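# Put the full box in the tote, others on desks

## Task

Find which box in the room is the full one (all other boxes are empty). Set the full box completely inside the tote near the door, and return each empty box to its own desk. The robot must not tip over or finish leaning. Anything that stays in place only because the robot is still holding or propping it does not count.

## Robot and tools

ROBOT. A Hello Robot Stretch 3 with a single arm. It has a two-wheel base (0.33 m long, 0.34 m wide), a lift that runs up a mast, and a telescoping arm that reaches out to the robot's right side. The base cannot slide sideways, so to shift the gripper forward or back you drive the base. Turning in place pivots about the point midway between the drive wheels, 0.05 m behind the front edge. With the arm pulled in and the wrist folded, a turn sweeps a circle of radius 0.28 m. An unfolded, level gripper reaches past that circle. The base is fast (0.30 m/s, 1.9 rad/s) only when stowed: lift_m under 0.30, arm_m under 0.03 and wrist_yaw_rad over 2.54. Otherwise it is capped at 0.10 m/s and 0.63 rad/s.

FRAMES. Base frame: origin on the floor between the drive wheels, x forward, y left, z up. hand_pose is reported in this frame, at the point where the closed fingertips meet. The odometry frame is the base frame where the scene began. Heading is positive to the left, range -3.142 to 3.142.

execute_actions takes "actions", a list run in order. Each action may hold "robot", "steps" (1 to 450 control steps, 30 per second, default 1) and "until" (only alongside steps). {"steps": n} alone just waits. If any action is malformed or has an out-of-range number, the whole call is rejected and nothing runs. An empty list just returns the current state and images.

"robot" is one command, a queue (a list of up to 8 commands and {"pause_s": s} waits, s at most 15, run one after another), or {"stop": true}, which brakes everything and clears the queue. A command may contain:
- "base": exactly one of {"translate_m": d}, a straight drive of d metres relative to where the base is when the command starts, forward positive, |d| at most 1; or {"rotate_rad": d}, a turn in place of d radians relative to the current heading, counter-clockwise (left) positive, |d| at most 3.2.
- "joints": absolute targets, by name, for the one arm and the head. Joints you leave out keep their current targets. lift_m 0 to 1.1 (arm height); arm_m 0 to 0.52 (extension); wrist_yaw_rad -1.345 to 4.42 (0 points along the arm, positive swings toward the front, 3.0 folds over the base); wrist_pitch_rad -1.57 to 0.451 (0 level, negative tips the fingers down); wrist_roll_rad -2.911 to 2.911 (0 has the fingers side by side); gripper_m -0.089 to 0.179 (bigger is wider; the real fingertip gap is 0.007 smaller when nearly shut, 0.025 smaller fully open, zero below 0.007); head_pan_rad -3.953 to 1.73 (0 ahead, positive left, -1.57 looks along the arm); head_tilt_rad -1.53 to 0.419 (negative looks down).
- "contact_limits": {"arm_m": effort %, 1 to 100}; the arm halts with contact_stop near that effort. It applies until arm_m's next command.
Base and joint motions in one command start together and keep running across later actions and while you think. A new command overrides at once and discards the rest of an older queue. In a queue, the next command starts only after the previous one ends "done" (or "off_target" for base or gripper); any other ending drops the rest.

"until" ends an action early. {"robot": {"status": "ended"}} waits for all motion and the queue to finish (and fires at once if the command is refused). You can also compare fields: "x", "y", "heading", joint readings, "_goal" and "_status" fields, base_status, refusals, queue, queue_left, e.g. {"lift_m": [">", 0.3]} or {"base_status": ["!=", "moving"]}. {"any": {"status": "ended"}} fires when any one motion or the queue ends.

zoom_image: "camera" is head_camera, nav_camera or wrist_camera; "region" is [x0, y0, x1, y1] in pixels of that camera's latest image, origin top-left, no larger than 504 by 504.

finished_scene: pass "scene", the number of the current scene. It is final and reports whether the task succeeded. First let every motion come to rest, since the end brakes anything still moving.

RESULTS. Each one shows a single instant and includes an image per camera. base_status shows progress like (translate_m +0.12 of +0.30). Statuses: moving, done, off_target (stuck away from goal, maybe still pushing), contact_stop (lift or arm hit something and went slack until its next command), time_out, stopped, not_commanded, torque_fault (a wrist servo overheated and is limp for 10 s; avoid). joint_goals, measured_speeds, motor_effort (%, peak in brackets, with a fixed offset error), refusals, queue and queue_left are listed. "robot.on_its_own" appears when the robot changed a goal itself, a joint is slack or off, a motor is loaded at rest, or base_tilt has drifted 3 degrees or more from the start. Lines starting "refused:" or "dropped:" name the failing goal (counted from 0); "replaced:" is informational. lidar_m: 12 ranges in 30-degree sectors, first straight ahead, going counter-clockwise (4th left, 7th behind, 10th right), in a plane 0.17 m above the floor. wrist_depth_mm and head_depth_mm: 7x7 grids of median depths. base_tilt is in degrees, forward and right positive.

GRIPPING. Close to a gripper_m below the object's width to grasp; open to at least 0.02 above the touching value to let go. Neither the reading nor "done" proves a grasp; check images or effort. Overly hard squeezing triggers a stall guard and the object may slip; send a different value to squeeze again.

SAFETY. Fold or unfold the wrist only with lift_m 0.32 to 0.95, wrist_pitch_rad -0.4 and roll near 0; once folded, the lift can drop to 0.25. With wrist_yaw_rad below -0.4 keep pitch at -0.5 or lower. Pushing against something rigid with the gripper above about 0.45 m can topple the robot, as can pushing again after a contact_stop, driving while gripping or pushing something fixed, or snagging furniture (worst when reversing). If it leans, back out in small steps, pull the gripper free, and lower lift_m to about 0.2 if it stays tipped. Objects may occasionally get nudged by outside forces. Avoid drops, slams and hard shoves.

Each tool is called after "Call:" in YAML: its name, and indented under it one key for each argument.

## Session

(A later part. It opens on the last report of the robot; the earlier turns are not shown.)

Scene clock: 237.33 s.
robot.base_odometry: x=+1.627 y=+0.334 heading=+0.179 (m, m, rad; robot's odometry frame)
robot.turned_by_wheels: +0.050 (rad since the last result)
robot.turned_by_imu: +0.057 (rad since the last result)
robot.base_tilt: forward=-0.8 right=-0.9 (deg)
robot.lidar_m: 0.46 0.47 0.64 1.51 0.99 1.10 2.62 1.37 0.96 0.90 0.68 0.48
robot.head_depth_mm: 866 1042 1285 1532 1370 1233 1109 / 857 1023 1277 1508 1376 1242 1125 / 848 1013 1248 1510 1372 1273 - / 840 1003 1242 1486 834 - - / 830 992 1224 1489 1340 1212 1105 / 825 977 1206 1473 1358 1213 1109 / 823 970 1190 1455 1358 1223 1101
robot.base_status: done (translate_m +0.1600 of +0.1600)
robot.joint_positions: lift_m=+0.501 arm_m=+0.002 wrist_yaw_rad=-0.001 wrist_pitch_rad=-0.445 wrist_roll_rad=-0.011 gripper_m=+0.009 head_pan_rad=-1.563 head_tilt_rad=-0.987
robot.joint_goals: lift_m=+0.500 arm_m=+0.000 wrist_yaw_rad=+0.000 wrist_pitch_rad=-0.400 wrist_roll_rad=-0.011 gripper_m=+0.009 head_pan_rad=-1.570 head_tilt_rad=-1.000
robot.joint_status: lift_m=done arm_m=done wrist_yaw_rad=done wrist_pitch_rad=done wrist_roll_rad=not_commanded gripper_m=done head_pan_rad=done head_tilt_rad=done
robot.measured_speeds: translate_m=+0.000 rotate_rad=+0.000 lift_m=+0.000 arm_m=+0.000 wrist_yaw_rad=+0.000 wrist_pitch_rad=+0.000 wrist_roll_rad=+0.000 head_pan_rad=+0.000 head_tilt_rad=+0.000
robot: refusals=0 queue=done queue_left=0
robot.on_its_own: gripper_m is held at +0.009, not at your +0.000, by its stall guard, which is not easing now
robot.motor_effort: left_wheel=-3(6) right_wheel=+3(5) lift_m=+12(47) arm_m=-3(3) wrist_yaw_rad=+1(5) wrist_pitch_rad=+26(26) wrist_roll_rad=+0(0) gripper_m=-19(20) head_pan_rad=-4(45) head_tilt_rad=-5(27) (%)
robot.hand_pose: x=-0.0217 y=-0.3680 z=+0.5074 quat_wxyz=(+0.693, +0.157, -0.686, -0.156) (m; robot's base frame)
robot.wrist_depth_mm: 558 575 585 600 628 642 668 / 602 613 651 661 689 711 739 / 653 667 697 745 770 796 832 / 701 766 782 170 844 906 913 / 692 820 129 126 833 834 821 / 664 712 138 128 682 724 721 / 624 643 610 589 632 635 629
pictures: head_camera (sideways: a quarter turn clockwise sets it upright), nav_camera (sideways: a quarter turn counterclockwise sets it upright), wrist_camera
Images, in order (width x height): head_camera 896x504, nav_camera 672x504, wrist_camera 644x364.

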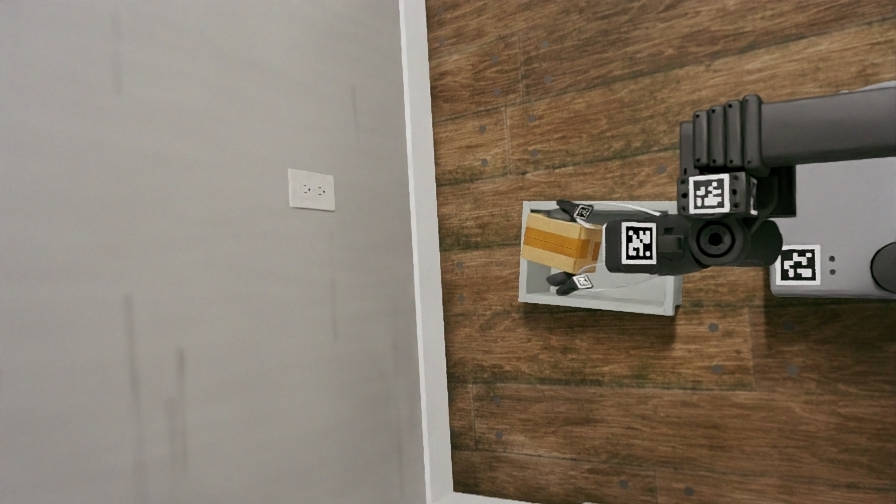

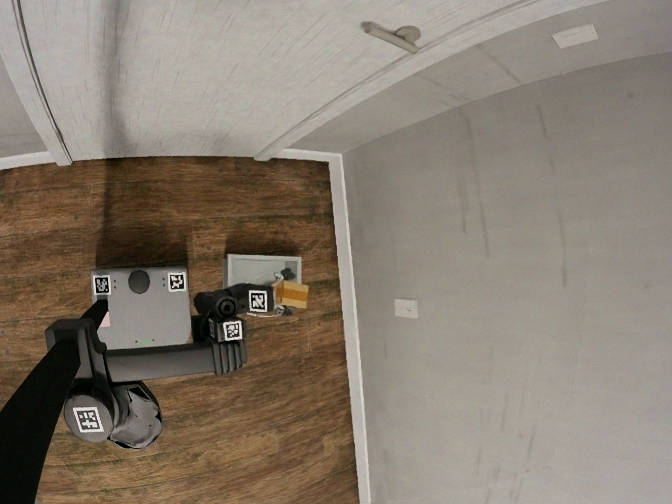

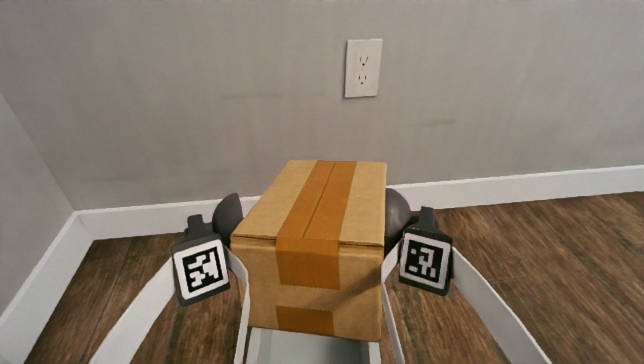

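Call:
execute_actions:
  actions:
    - {"robot": {"joints": {"lift_m": 0.24, "wrist_pitch_rad": -0.9, "arm_m": 0.15}}, "steps": 300, "until": {"robot": {"status": "ended"}}}

Scene clock: 246.63 s.
robot.base_odometry: x=+1.627 y=+0.334 heading=+0.179 (m, m, rad; robot's odometry frame)
robot.turned_by_wheels: +0.000 (rad since the last result)
robot.turned_by_imu: +0.001 (rad since the last result)
robot.base_tilt: forward=-0.8 right=-0.8 (deg)
robot.lidar_m: 0.46 0.47 0.64 1.51 0.99 1.10 2.62 1.37 0.95 0.38 0.68 0.48
robot.head_depth_mm: 861 1036 1285 1531 1380 1232 1116 / 857 1022 1271 1525 1363 1229 1137 / 848 1013 1245 1505 1373 1226 - / 840 1007 1228 1491 1367 1205 - / 832 993 1214 1491 1338 1207 1106 / 828 980 1210 1480 1365 1220 1105 / 817 974 1192 1465 1363 1217 1101
robot.base_status: done (translate_m +0.1600 of +0.1600)
robot.joint_positions: lift_m=+0.241 arm_m=+0.150 wrist_yaw_rad=-0.001 wrist_pitch_rad=-0.926 wrist_roll_rad=-0.011 gripper_m=+0.009 head_pan_rad=-1.563 head_tilt_rad=-0.987
robot.joint_goals: lift_m=+0.240 arm_m=+0.150 wrist_yaw_rad=+0.000 wrist_pitch_rad=-0.900 wrist_roll_rad=-0.011 gripper_m=+0.009 head_pan_rad=-1.570 head_tilt_rad=-1.000
robot.joint_status: lift_m=done arm_m=done wrist_yaw_rad=done wrist_pitch_rad=done wrist_roll_rad=not_commanded gripper_m=done head_pan_rad=done head_tilt_rad=done
robot.measured_speeds: translate_m=+0.000 rotate_rad=+0.000 lift_m=+0.000 arm_m=+0.000 wrist_yaw_rad=+0.000 wrist_pitch_rad=+0.000 wrist_roll_rad=+0.000 head_pan_rad=+0.000 head_tilt_rad=+0.000
robot: refusals=0 queue=done queue_left=0
robot.on_its_own: gripper_m is held at +0.009, not at your +0.000, by its stall guard, which is not easing now
robot.motor_effort: left_wheel=-2(3) right_wheel=+3(3) lift_m=+11(13) arm_m=+2(7) wrist_yaw_rad=+0(1) wrist_pitch_rad=+15(25) wrist_roll_rad=+0(1) gripper_m=-20(20) head_pan_rad=-4(4) head_tilt_rad=-6(5) (%)
robot.hand_pose: x=-0.0217 y=-0.4295 z=+0.1602 quat_wxyz=(+0.636, +0.317, -0.629, -0.315) (m; robot's base frame)
robot.wrist_depth_mm: 440 439 281 280 446 452 459 / 401 402 291 313 309 415 418 / 370 368 337 365 311 383 384 / 340 338 293 170 233 355 358 / 319 311 129 126 203 331 330 / 299 297 138 127 207 307 307 / 281 195 276 275 231 282 290
pictures: head_camera (sideways: a quarter turn clockwise sets it upright), nav_camera (sideways: a quarter turn counterclockwise sets it upright), wrist_camera
Images, in order (width x height): head_camera 896x504, nav_camera 672x504, wrist_camera 644x364.

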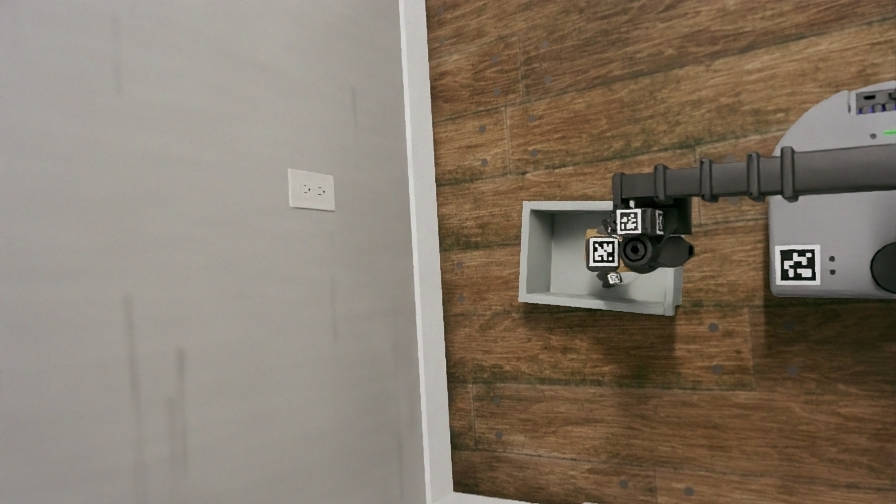

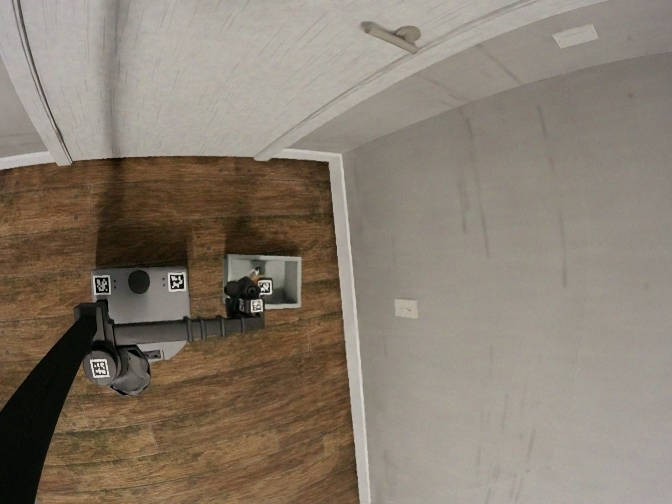

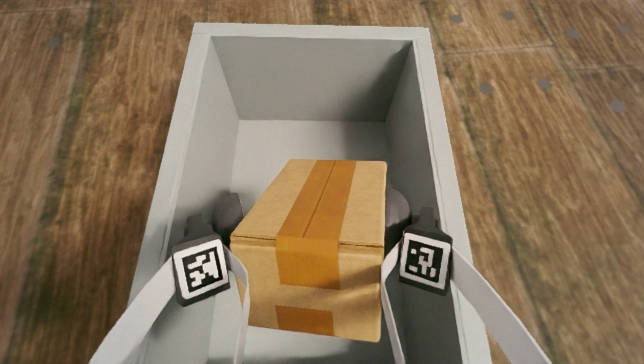

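Call:
execute_actions:
  actions: []

Scene clock: 252.23 s.
robot.base_odometry: x=+1.627 y=+0.334 heading=+0.179 (m, m, rad; robot's odometry frame)
robot.turned_by_wheels: +0.000 (rad since the last result)
robot.turned_by_imu: +0.000 (rad since the last result)
robot.base_tilt: forward=-0.8 right=-0.8 (deg)
robot.lidar_m: 0.46 0.47 0.64 1.51 0.99 1.10 2.62 1.37 0.95 0.38 0.68 0.49
robot.head_depth_mm: 862 1032 1289 1529 1380 1232 1119 / 857 1019 1273 1509 1373 1229 1143 / 849 1011 1249 1506 1378 1218 - / 841 1002 1233 1492 1364 1209 - / 834 992 1222 1488 1342 1201 1108 / 826 982 1207 1482 1363 1224 1102 / 818 971 1192 1466 1363 1216 1102
robot.base_status: done (translate_m +0.1600 of +0.1600)
robot.joint_positions: lift_m=+0.241 arm_m=+0.150 wrist_yaw_rad=-0.001 wrist_pitch_rad=-0.926 wrist_roll_rad=-0.011 gripper_m=+0.009 head_pan_rad=-1.563 head_tilt_rad=-0.987
robot.joint_goals: lift_m=+0.240 arm_m=+0.150 wrist_yaw_rad=+0.000 wrist_pitch_rad=-0.900 wrist_roll_rad=-0.011 gripper_m=+0.009 head_pan_rad=-1.570 head_tilt_rad=-1.000
robot.joint_status: lift_m=done arm_m=done wrist_yaw_rad=done wrist_pitch_rad=done wrist_roll_rad=not_commanded gripper_m=done head_pan_rad=done head_tilt_rad=done
robot.measured_speeds: translate_m=+0.000 rotate_rad=+0.000 lift_m=+0.000 arm_m=+0.000 wrist_yaw_rad=+0.000 wrist_pitch_rad=+0.000 wrist_roll_rad=+0.000 head_pan_rad=+0.000 head_tilt_rad=+0.000
robot: refusals=0 queue=done queue_left=0
robot.on_its_own: gripper_m is held at +0.009, not at your +0.000, by its stall guard, which is not easing now
robot.motor_effort: left_wheel=-2(2) right_wheel=+3(3) lift_m=+12(12) arm_m=+2(2) wrist_yaw_rad=+1(1) wrist_pitch_rad=+15(15) wrist_roll_rad=+1(1) gripper_m=-20(20) head_pan_rad=-4(4) head_tilt_rad=-5(6) (%)
robot.hand_pose: x=-0.0217 y=-0.4295 z=+0.1602 quat_wxyz=(+0.636, +0.317, -0.629, -0.315) (m; robot's base frame)
robot.wrist_depth_mm: 434 440 279 282 447 453 458 / 397 401 292 315 309 420 420 / 366 371 335 367 306 382 387 / 342 341 294 170 233 355 358 / 318 312 129 126 202 331 330 / 298 295 138 128 207 310 312 / 280 195 278 276 230 283 292
pictures: head_camera (sideways: a quarter turn clockwise sets it upright), nav_camera (sideways: a quarter turn counterclockwise sets it upright), wrist_camera
Images, in order (width x height): head_camera 896x504, nav_camera 672x504, wrist_camera 644x364.

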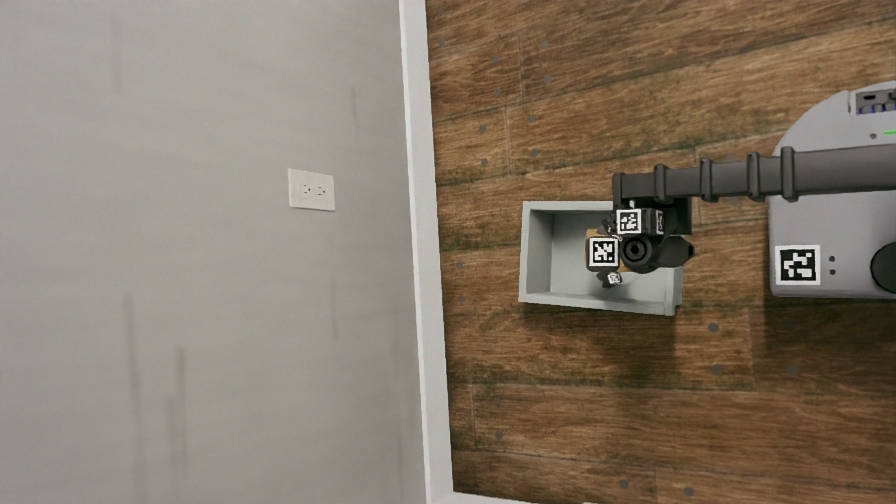

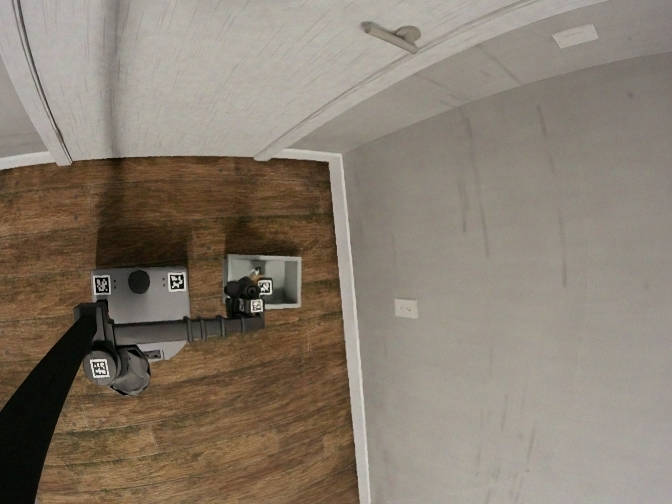

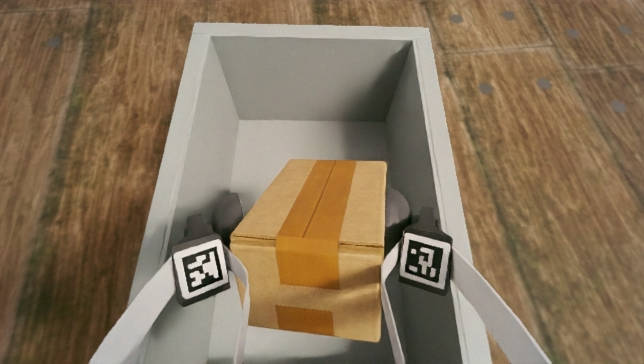

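Call:
execute_actions:
  actions:
    - {"robot": {"joints": {"lift_m": 0.16}}, "steps": 150, "until": {"robot": {"status": "ended"}}}

Scene clock: 255.40 s.
robot.base_odometry: x=+1.627 y=+0.334 heading=+0.179 (m, m, rad; robot's odometry frame)
robot.turned_by_wheels: +0.000 (rad since the last result)
robot.turned_by_imu: +0.001 (rad since the last result)
robot.base_tilt: forward=-0.8 right=-0.8 (deg)
robot.lidar_m: 0.46 0.47 0.64 1.51 0.99 1.10 2.63 1.37 0.95 0.90 0.68 0.48
robot.head_depth_mm: 864 1034 1290 1521 1379 1234 1109 / 854 1022 1266 1518 1382 1231 1142 / 851 1013 1250 1503 1352 1207 - / 837 1002 1231 1491 1344 1187 - / 835 988 1218 1478 1337 1205 1111 / 822 985 1209 1481 1360 1222 1103 / 817 970 1188 1454 1360 1219 1104
robot.base_status: done (translate_m +0.1600 of +0.1600)
robot.joint_positions: lift_m=+0.161 arm_m=+0.150 wrist_yaw_rad=-0.001 wrist_pitch_rad=-0.926 wrist_roll_rad=-0.011 gripper_m=+0.009 head_pan_rad=-1.563 head_tilt_rad=-0.987
robot.joint_goals: lift_m=+0.160 arm_m=+0.150 wrist_yaw_rad=+0.000 wrist_pitch_rad=-0.900 wrist_roll_rad=-0.011 gripper_m=+0.009 head_pan_rad=-1.570 head_tilt_rad=-1.000
robot.joint_status: lift_m=done arm_m=done wrist_yaw_rad=done wrist_pitch_rad=done wrist_roll_rad=not_commanded gripper_m=done head_pan_rad=done head_tilt_rad=done
robot.measured_speeds: translate_m=+0.000 rotate_rad=+0.000 lift_m=+0.000 arm_m=+0.000 wrist_yaw_rad=+0.000 wrist_pitch_rad=+0.000 wrist_roll_rad=+0.000 head_pan_rad=+0.000 head_tilt_rad=+0.000
robot: refusals=0 queue=done queue_left=0
robot.on_its_own: gripper_m is held at +0.009, not at your +0.000, by its stall guard, which is not easing now
robot.motor_effort: left_wheel=-2(3) right_wheel=+2(3) lift_m=+13(14) arm_m=+2(2) wrist_yaw_rad=+1(1) wrist_pitch_rad=+15(15) wrist_roll_rad=+0(0) gripper_m=-20(20) head_pan_rad=-3(3) head_tilt_rad=-5(4) (%)
robot.hand_pose: x=-0.0217 y=-0.4294 z=+0.0802 quat_wxyz=(+0.636, +0.317, -0.629, -0.315) (m; robot's base frame)
robot.wrist_depth_mm: 327 175 251 261 247 330 345 / 297 162 291 297 269 175 314 / 271 163 273 277 269 148 286 / 128 163 256 170 235 137 267 / 121 164 129 126 189 137 247 / 120 153 138 128 207 128 228 / 120 179 208 206 208 146 110
pictures: head_camera (sideways: a quarter turn clockwise sets it upright), nav_camera (sideways: a quarter turn counterclockwise sets it upright), wrist_camera
Images, in order (width x height): head_camera 896x504, nav_camera 672x504, wrist_camera 644x364.

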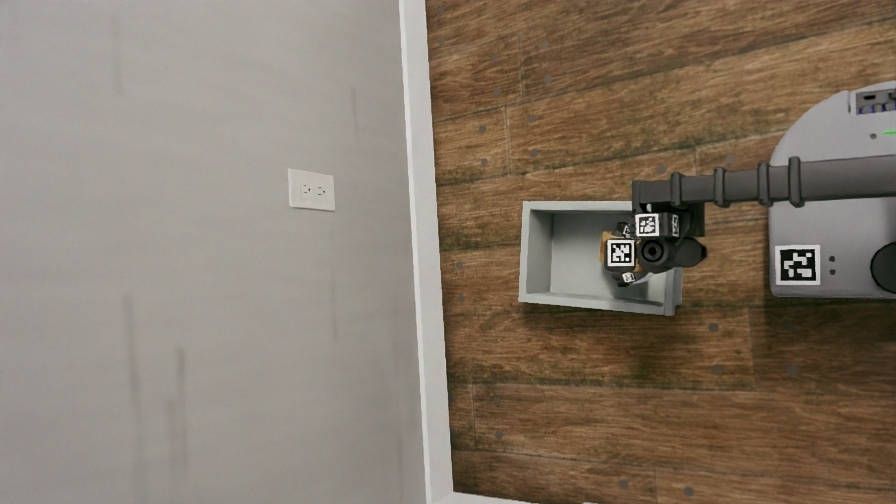

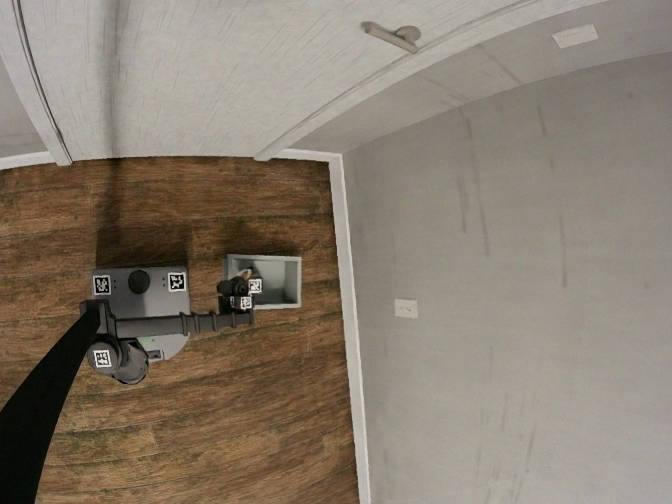

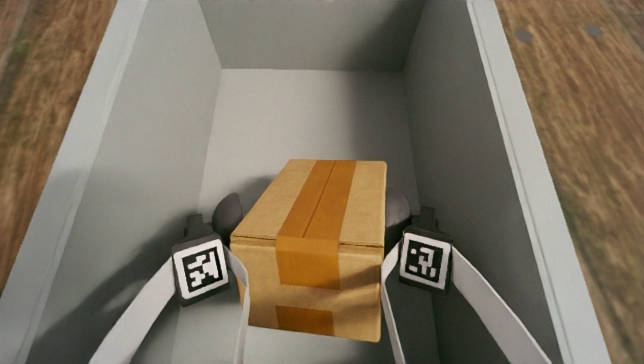

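Call:
execute_actions:
  actions:
    - {"robot": {"joints": {"lift_m": 0.13}}, "steps": 150, "until": {"robot": {"status": "ended"}}}

Scene clock: 258.07 s.
robot.base_odometry: x=+1.627 y=+0.334 heading=+0.179 (m, m, rad; robot's odometry frame)
robot.turned_by_wheels: +0.000 (rad since the last result)
robot.turned_by_imu: +0.000 (rad since the last result)
robot.base_tilt: forward=-0.8 right=-0.9 (deg)
robot.lidar_m: 0.46 0.47 0.64 1.51 0.99 1.10 2.62 1.37 0.95 0.90 0.68 0.48
robot.head_depth_mm: 865 1036 1296 1531 1379 1235 1117 / 855 1022 1273 1508 1374 1230 1143 / 849 1014 1244 1502 1351 1220 - / 841 1004 1236 1499 1346 1190 - / 833 990 1219 1495 1348 1203 1108 / 827 982 1211 1480 1361 1222 1112 / 818 972 1192 1459 1362 1217 1101
robot.base_status: done (translate_m +0.1600 of +0.1600)
robot.joint_positions: lift_m=+0.131 arm_m=+0.150 wrist_yaw_rad=-0.001 wrist_pitch_rad=-0.893 wrist_roll_rad=-0.011 gripper_m=+0.009 head_pan_rad=-1.563 head_tilt_rad=-0.987
robot.joint_goals: lift_m=+0.130 arm_m=+0.150 wrist_yaw_rad=+0.000 wrist_pitch_rad=-0.900 wrist_roll_rad=-0.011 gripper_m=+0.009 head_pan_rad=-1.570 head_tilt_rad=-1.000
robot.joint_status: lift_m=done arm_m=done wrist_yaw_rad=done wrist_pitch_rad=done wrist_roll_rad=not_commanded gripper_m=done head_pan_rad=done head_tilt_rad=done
robot.measured_speeds: translate_m=+0.000 rotate_rad=+0.000 lift_m=+0.000 arm_m=+0.000 wrist_yaw_rad=+0.000 wrist_pitch_rad=+0.000 wrist_roll_rad=+0.000 head_pan_rad=+0.000 head_tilt_rad=+0.000
robot: refusals=0 queue=done queue_left=0
robot.on_its_own: gripper_m is held at +0.009, not at your +0.000, by its stall guard, which is not easing now
robot.motor_effort: left_wheel=-2(3) right_wheel=+2(2) lift_m=+6(12) arm_m=+2(2) wrist_yaw_rad=+2(1) wrist_pitch_rad=-3(15) wrist_roll_rad=+0(0) gripper_m=-19(20) head_pan_rad=-4(4) head_tilt_rad=-5(5) (%)
robot.hand_pose: x=-0.0217 y=-0.4366 z=+0.0551 quat_wxyz=(+0.641, +0.307, -0.634, -0.304) (m; robot's base frame)
robot.wrist_depth_mm: 294 160 252 252 241 150 321 / 124 162 269 277 270 139 287 / 118 162 251 253 248 139 254 / 119 163 231 159 227 138 108 / 119 162 128 126 191 138 98 / 119 152 142 129 197 128 93 / 120 178 186 185 187 147 93
pictures: head_camera (sideways: a quarter turn clockwise sets it upright), nav_camera (sideways: a quarter turn counterclockwise sets it upright), wrist_camera
Images, in order (width x height): head_camera 896x504, nav_camera 672x504, wrist_camera 644x364.

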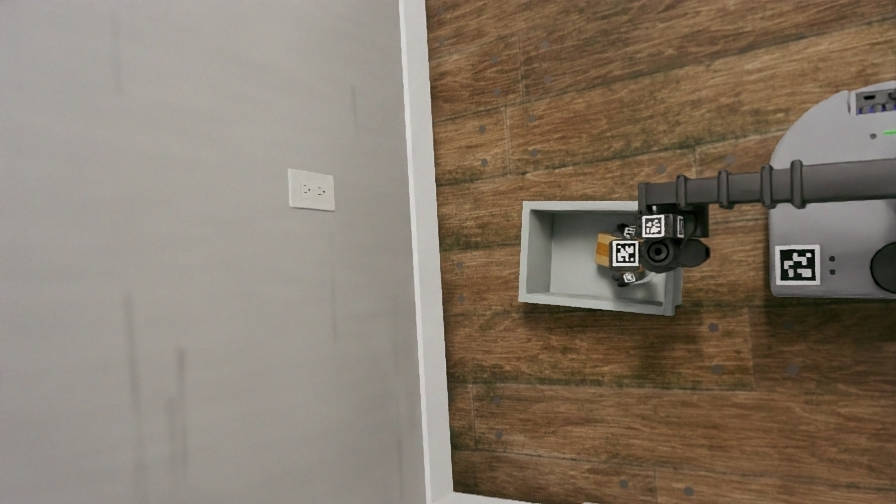

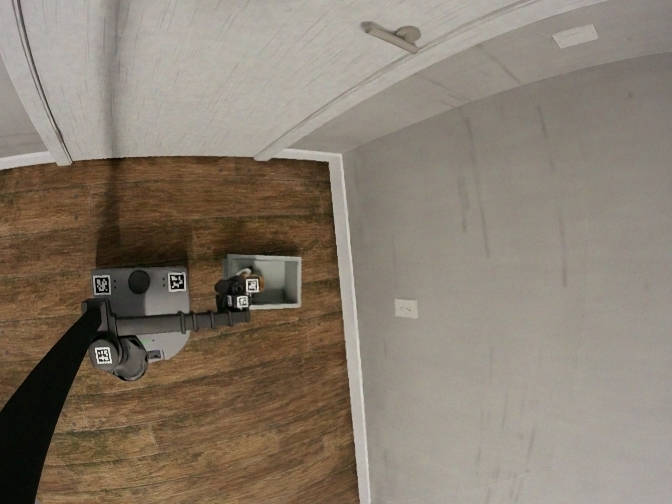

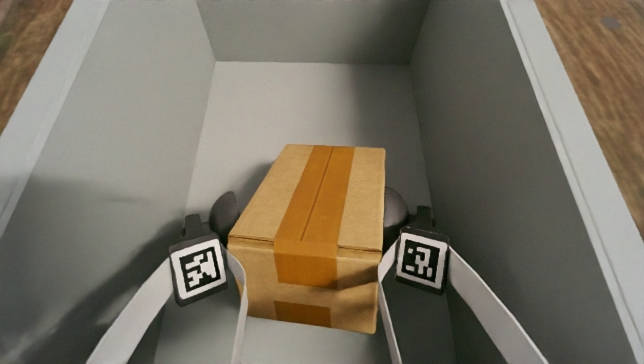

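The box is resting on the tote floor, since the wrist pitch load is gone. I'll release it.

Call:
execute_actions:
  actions:
    - {"robot": {"joints": {"gripper_m": 0.10}}, "steps": 150, "until": {"robot": {"status": "ended"}}}

Scene clock: 261.93 s.
robot.base_odometry: x=+1.627 y=+0.334 heading=+0.179 (m, m, rad; robot's odometry frame)
robot.turned_by_wheels: +0.000 (rad since the last result)
robot.turned_by_imu: +0.001 (rad since the last result)
robot.base_tilt: forward=-0.7 right=-0.9 (deg)
robot.lidar_m: 0.46 0.47 0.64 1.51 0.99 1.10 2.63 1.37 0.95 0.90 0.68 0.48
robot.head_depth_mm: 866 1034 1283 1532 1378 1228 1111 / 854 1023 1274 1516 1374 1234 1142 / 847 1015 1250 1504 1344 1229 - / 841 1002 1240 1493 1342 1188 - / 835 987 1222 1483 1341 1202 1114 / 828 982 1210 1476 1361 1221 1109 / 819 974 1195 1461 1363 1209 1104
robot.base_status: done (translate_m +0.1600 of +0.1600)
robot.joint_positions: lift_m=+0.131 arm_m=+0.150 wrist_yaw_rad=-0.001 wrist_pitch_rad=-0.914 wrist_roll_rad=-0.011 gripper_m=+0.100 head_pan_rad=-1.563 head_tilt_rad=-0.987
robot.joint_goals: lift_m=+0.130 arm_m=+0.150 wrist_yaw_rad=+0.000 wrist_pitch_rad=-0.900 wrist_roll_rad=-0.011 gripper_m=+0.100 head_pan_rad=-1.570 head_tilt_rad=-1.000
robot.joint_status: lift_m=done arm_m=done wrist_yaw_rad=done wrist_pitch_rad=done wrist_roll_rad=not_commanded gripper_m=done head_pan_rad=done head_tilt_rad=done
robot.measured_speeds: translate_m=+0.000 rotate_rad=+0.000 lift_m=+0.000 arm_m=+0.000 wrist_yaw_rad=+0.000 wrist_pitch_rad=+0.000 wrist_roll_rad=+0.000 head_pan_rad=+0.000 head_tilt_rad=+0.000
robot: refusals=0 queue=done queue_left=0
robot.motor_effort: left_wheel=-3(2) right_wheel=+3(3) lift_m=+11(11) arm_m=+2(2) wrist_yaw_rad=+1(1) wrist_pitch_rad=+8(10) wrist_roll_rad=+1(0) gripper_m=+1(80) head_pan_rad=-4(4) head_tilt_rad=-4(5) (%)
robot.hand_pose: x=-0.0217 y=-0.4321 z=+0.0519 quat_wxyz=(+0.638, +0.313, -0.631, -0.311) (m; robot's base frame)
robot.wrist_depth_mm: 128 161 254 259 242 140 307 / 118 162 261 268 262 139 276 / 119 162 243 246 239 138 113 / 119 163 225 172 222 138 103 / 120 152 209 160 210 133 96 / 120 143 153 150 197 124 92 / - 178 183 182 185 146 92
pictures: head_camera (sideways: a quarter turn clockwise sets it upright), nav_camera (sideways: a quarter turn counterclockwise sets it upright), wrist_camera
Images, in order (width x height): head_camera 896x504, nav_camera 672x504, wrist_camera 644x364.

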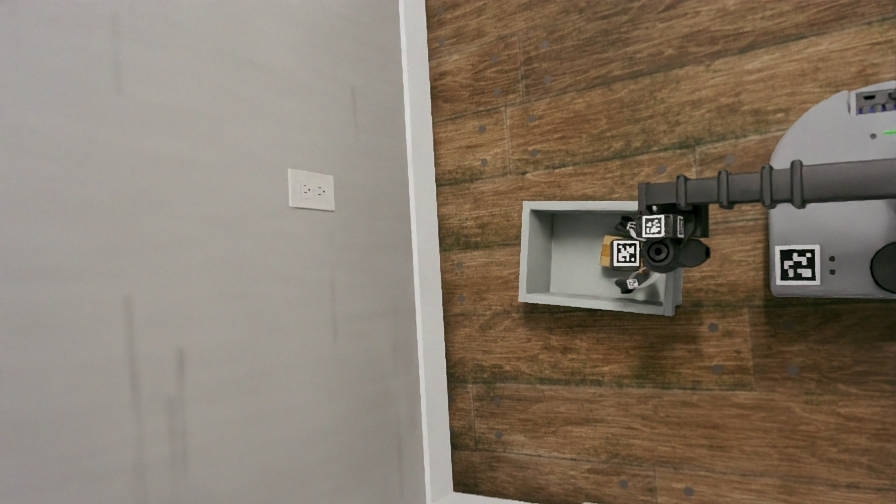

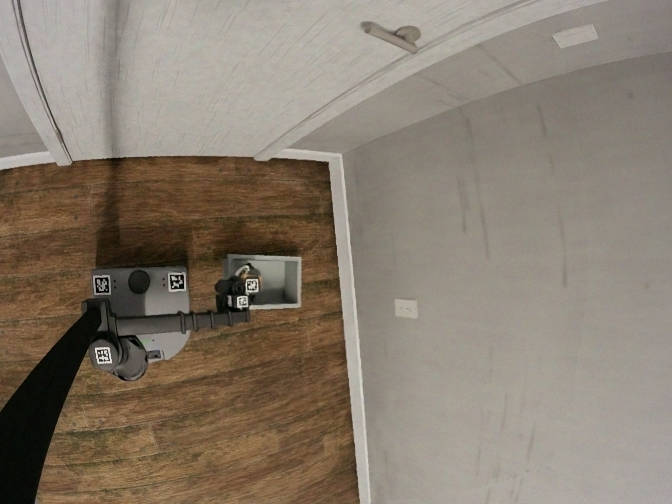

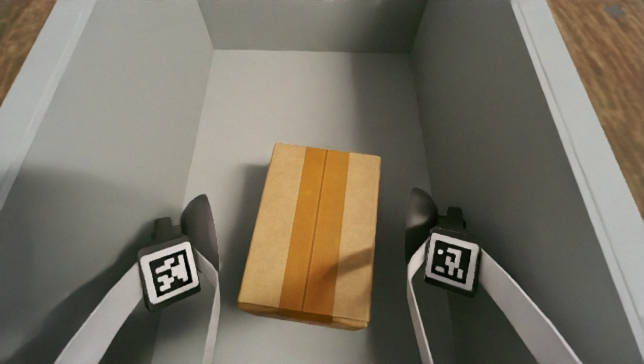

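The box is released and lying flat on the tote floor. Next I'll raise the lift and then retract the arm.

Call:
execute_actions:
  actions:
    - {"robot": [{"joints": {"lift_m": 0.45}}, {"joints": {"arm_m": 0.0}}], "steps": 450, "until": {"robot": {"status": "ended"}}}

Scene clock: 269.80 s.
robot.base_odometry: x=+1.627 y=+0.334 heading=+0.179 (m, m, rad; robot's odometry frame)
robot.turned_by_wheels: +0.000 (rad since the last result)
robot.turned_by_imu: +0.001 (rad since the last result)
robot.base_tilt: forward=-0.9 right=-0.9 (deg)
robot.lidar_m: 0.46 0.47 0.64 1.51 0.99 1.11 2.63 1.37 0.95 0.90 0.68 0.48
robot.head_depth_mm: 866 1034 1292 1534 1376 1230 1109 / 859 1026 1273 1510 1375 1256 1128 / 849 1014 1246 1501 1351 1265 - / 843 1000 1235 1491 1343 - - / 832 991 1221 1487 1351 1204 1103 / 827 982 1209 1475 1366 1220 1104 / 821 969 1194 1455 1352 1224 1101
robot.base_status: done (translate_m +0.1600 of +0.1600)
robot.joint_positions: lift_m=+0.449 arm_m=+0.002 wrist_yaw_rad=+0.000 wrist_pitch_rad=-0.913 wrist_roll_rad=-0.011 gripper_m=+0.100 head_pan_rad=-1.563 head_tilt_rad=-0.987
robot.joint_goals: lift_m=+0.450 arm_m=+0.000 wrist_yaw_rad=+0.000 wrist_pitch_rad=-0.900 wrist_roll_rad=-0.011 gripper_m=+0.100 head_pan_rad=-1.570 head_tilt_rad=-1.000
robot.joint_status: lift_m=done arm_m=done wrist_yaw_rad=done wrist_pitch_rad=done wrist_roll_rad=not_commanded gripper_m=done head_pan_rad=done head_tilt_rad=done
robot.measured_speeds: translate_m=+0.000 rotate_rad=+0.000 lift_m=+0.000 arm_m=+0.000 wrist_yaw_rad=+0.000 wrist_pitch_rad=+0.000 wrist_roll_rad=+0.000 head_pan_rad=+0.000 head_tilt_rad=+0.000
robot: refusals=0 queue=done queue_left=0
robot.motor_effort: left_wheel=-3(2) right_wheel=+3(2) lift_m=+44(47) arm_m=-4(6) wrist_yaw_rad=+0(1) wrist_pitch_rad=+8(8) wrist_roll_rad=+0(0) gripper_m=+0(1) head_pan_rad=-3(3) head_tilt_rad=-4(5) (%)
robot.hand_pose: x=-0.0217 y=-0.2847 z=+0.3703 quat_wxyz=(+0.638, +0.313, -0.631, -0.311) (m; robot's base frame)
robot.wrist_depth_mm: 664 702 718 744 749 758 767 / 662 673 679 556 689 701 706 / 611 626 608 605 632 633 654 / 564 565 569 562 591 585 598 / 531 536 446 514 535 545 553 / 498 508 496 501 506 514 508 / 466 463 472 468 478 477 478
pictures: head_camera (sideways: a quarter turn clockwise sets it upright), nav_camera (sideways: a quarter turn counterclockwise sets it upright), wrist_camera
Images, in order (width x height): head_camera 896x504, nav_camera 672x504, wrist_camera 644x364.

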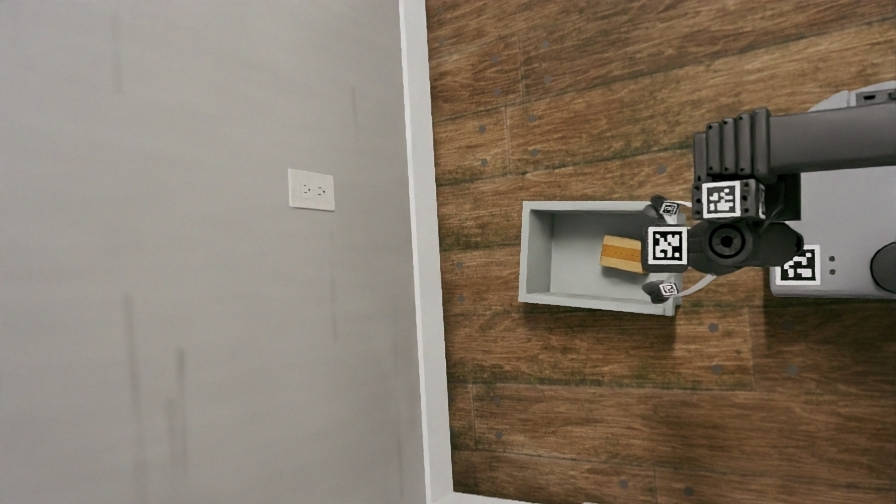

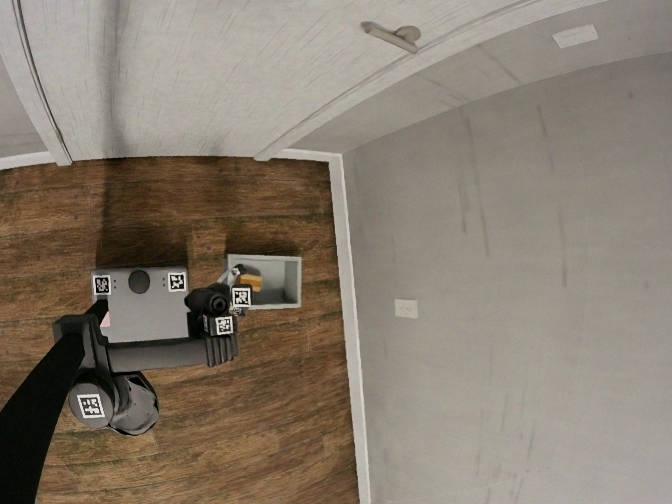

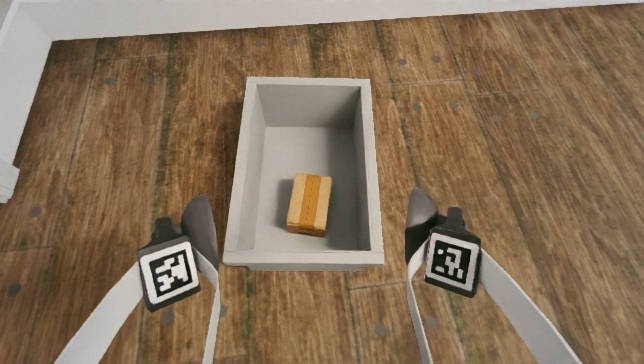

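The box is fully inside the tote and the gripper is clear of it. Before finishing, I'll look back to check that the other boxes are still on their desks.

Call:
execute_actions:
  actions:
    - {"robot": {"joints": {"head_pan_rad": -3.14, "head_tilt_rad": -0.25}}, "steps": 150, "until": {"robot": {"status": "ended"}}}

Scene clock: 276.83 s.
robot.base_odometry: x=+1.627 y=+0.334 heading=+0.179 (m, m, rad; robot's odometry frame)
robot.turned_by_wheels: +0.000 (rad since the last result)
robot.turned_by_imu: +0.001 (rad since the last result)
robot.base_tilt: forward=-0.8 right=-0.8 (deg)
robot.lidar_m: 0.46 0.47 0.64 1.51 0.99 1.10 2.62 1.37 0.95 0.90 0.68 0.48
robot.head_depth_mm: 2189 1974 1993 2027 2073 1940 1584 / 3035 2661 2717 2761 2639 2070 1579 / 3073 3135 3305 3485 2976 2059 1596 / 3024 3138 3322 3386 2995 2047 1591 / 2976 3099 3260 3357 2960 2062 1588 / 2944 3092 3249 3381 2948 2075 1600 / 2915 3081 3210 3205 2973 2072 1584
robot.base_status: done (translate_m +0.1600 of +0.1600)
robot.joint_positions: lift_m=+0.449 arm_m=+0.002 wrist_yaw_rad=+0.000 wrist_pitch_rad=-0.913 wrist_roll_rad=-0.011 gripper_m=+0.100 head_pan_rad=-3.133 head_tilt_rad=-0.261
robot.joint_goals: lift_m=+0.450 arm_m=+0.000 wrist_yaw_rad=+0.000 wrist_pitch_rad=-0.900 wrist_roll_rad=-0.011 gripper_m=+0.100 head_pan_rad=-3.140 head_tilt_rad=-0.250
robot.joint_status: lift_m=done arm_m=done wrist_yaw_rad=done wrist_pitch_rad=done wrist_roll_rad=not_commanded gripper_m=done head_pan_rad=done head_tilt_rad=done
robot.measured_speeds: translate_m=+0.000 rotate_rad=+0.000 lift_m=+0.000 arm_m=+0.000 wrist_yaw_rad=+0.000 wrist_pitch_rad=+0.000 wrist_roll_rad=+0.000 head_pan_rad=+0.000 head_tilt_rad=+0.000
robot: refusals=0 queue=done queue_left=0
robot.motor_effort: left_wheel=-3(3) right_wheel=+3(3) lift_m=+44(44) arm_m=-3(3) wrist_yaw_rad=+1(0) wrist_pitch_rad=+8(8) wrist_roll_rad=+1(1) gripper_m=+1(0) head_pan_rad=-3(49) head_tilt_rad=+4(35) (%)
robot.hand_pose: x=-0.0217 y=-0.2847 z=+0.3703 quat_wxyz=(+0.638, +0.313, -0.631, -0.311) (m; robot's base frame)
robot.wrist_depth_mm: 672 716 715 748 741 777 771 / 656 669 679 549 696 697 711 / 609 618 612 620 641 642 653 / 567 572 570 570 588 591 591 / 538 543 443 520 535 544 548 / 495 496 501 493 501 507 511 / 468 467 476 470 476 478 487
pictures: head_camera (sideways: a quarter turn clockwise sets it upright), nav_camera (sideways: a quarter turn counterclockwise sets it upright), wrist_camera
Images, in order (width x height): head_camera 896x504, nav_camera 672x504, wrist_camera 644x364.

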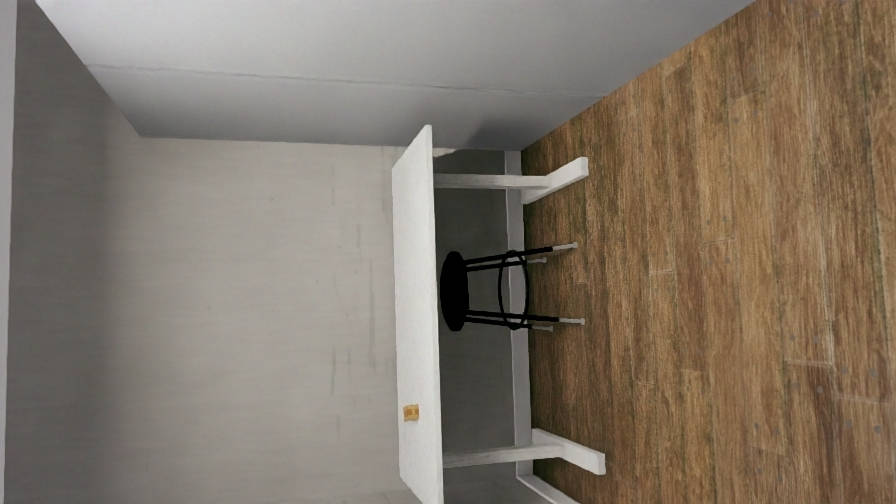

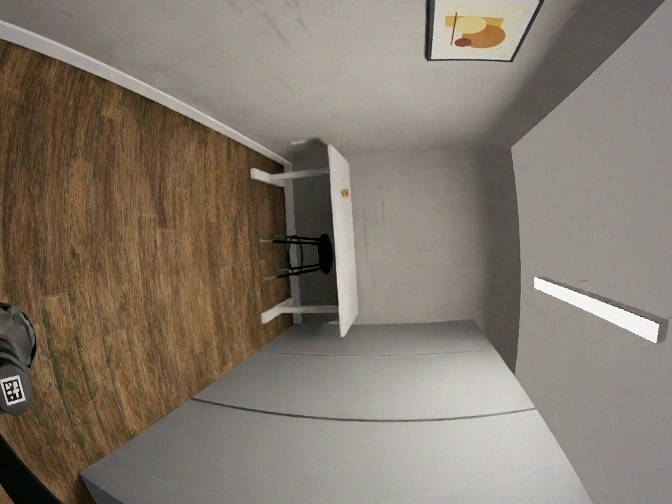

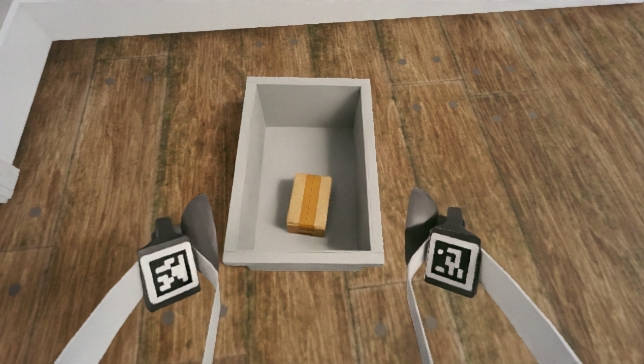

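The other box is still on its desk, and the full box is inside the tote. The robot is level and all motions have ended, so I'll finish the scene.

Call:
finished_scene:
  scene: 2

The scene is finished: the task was done.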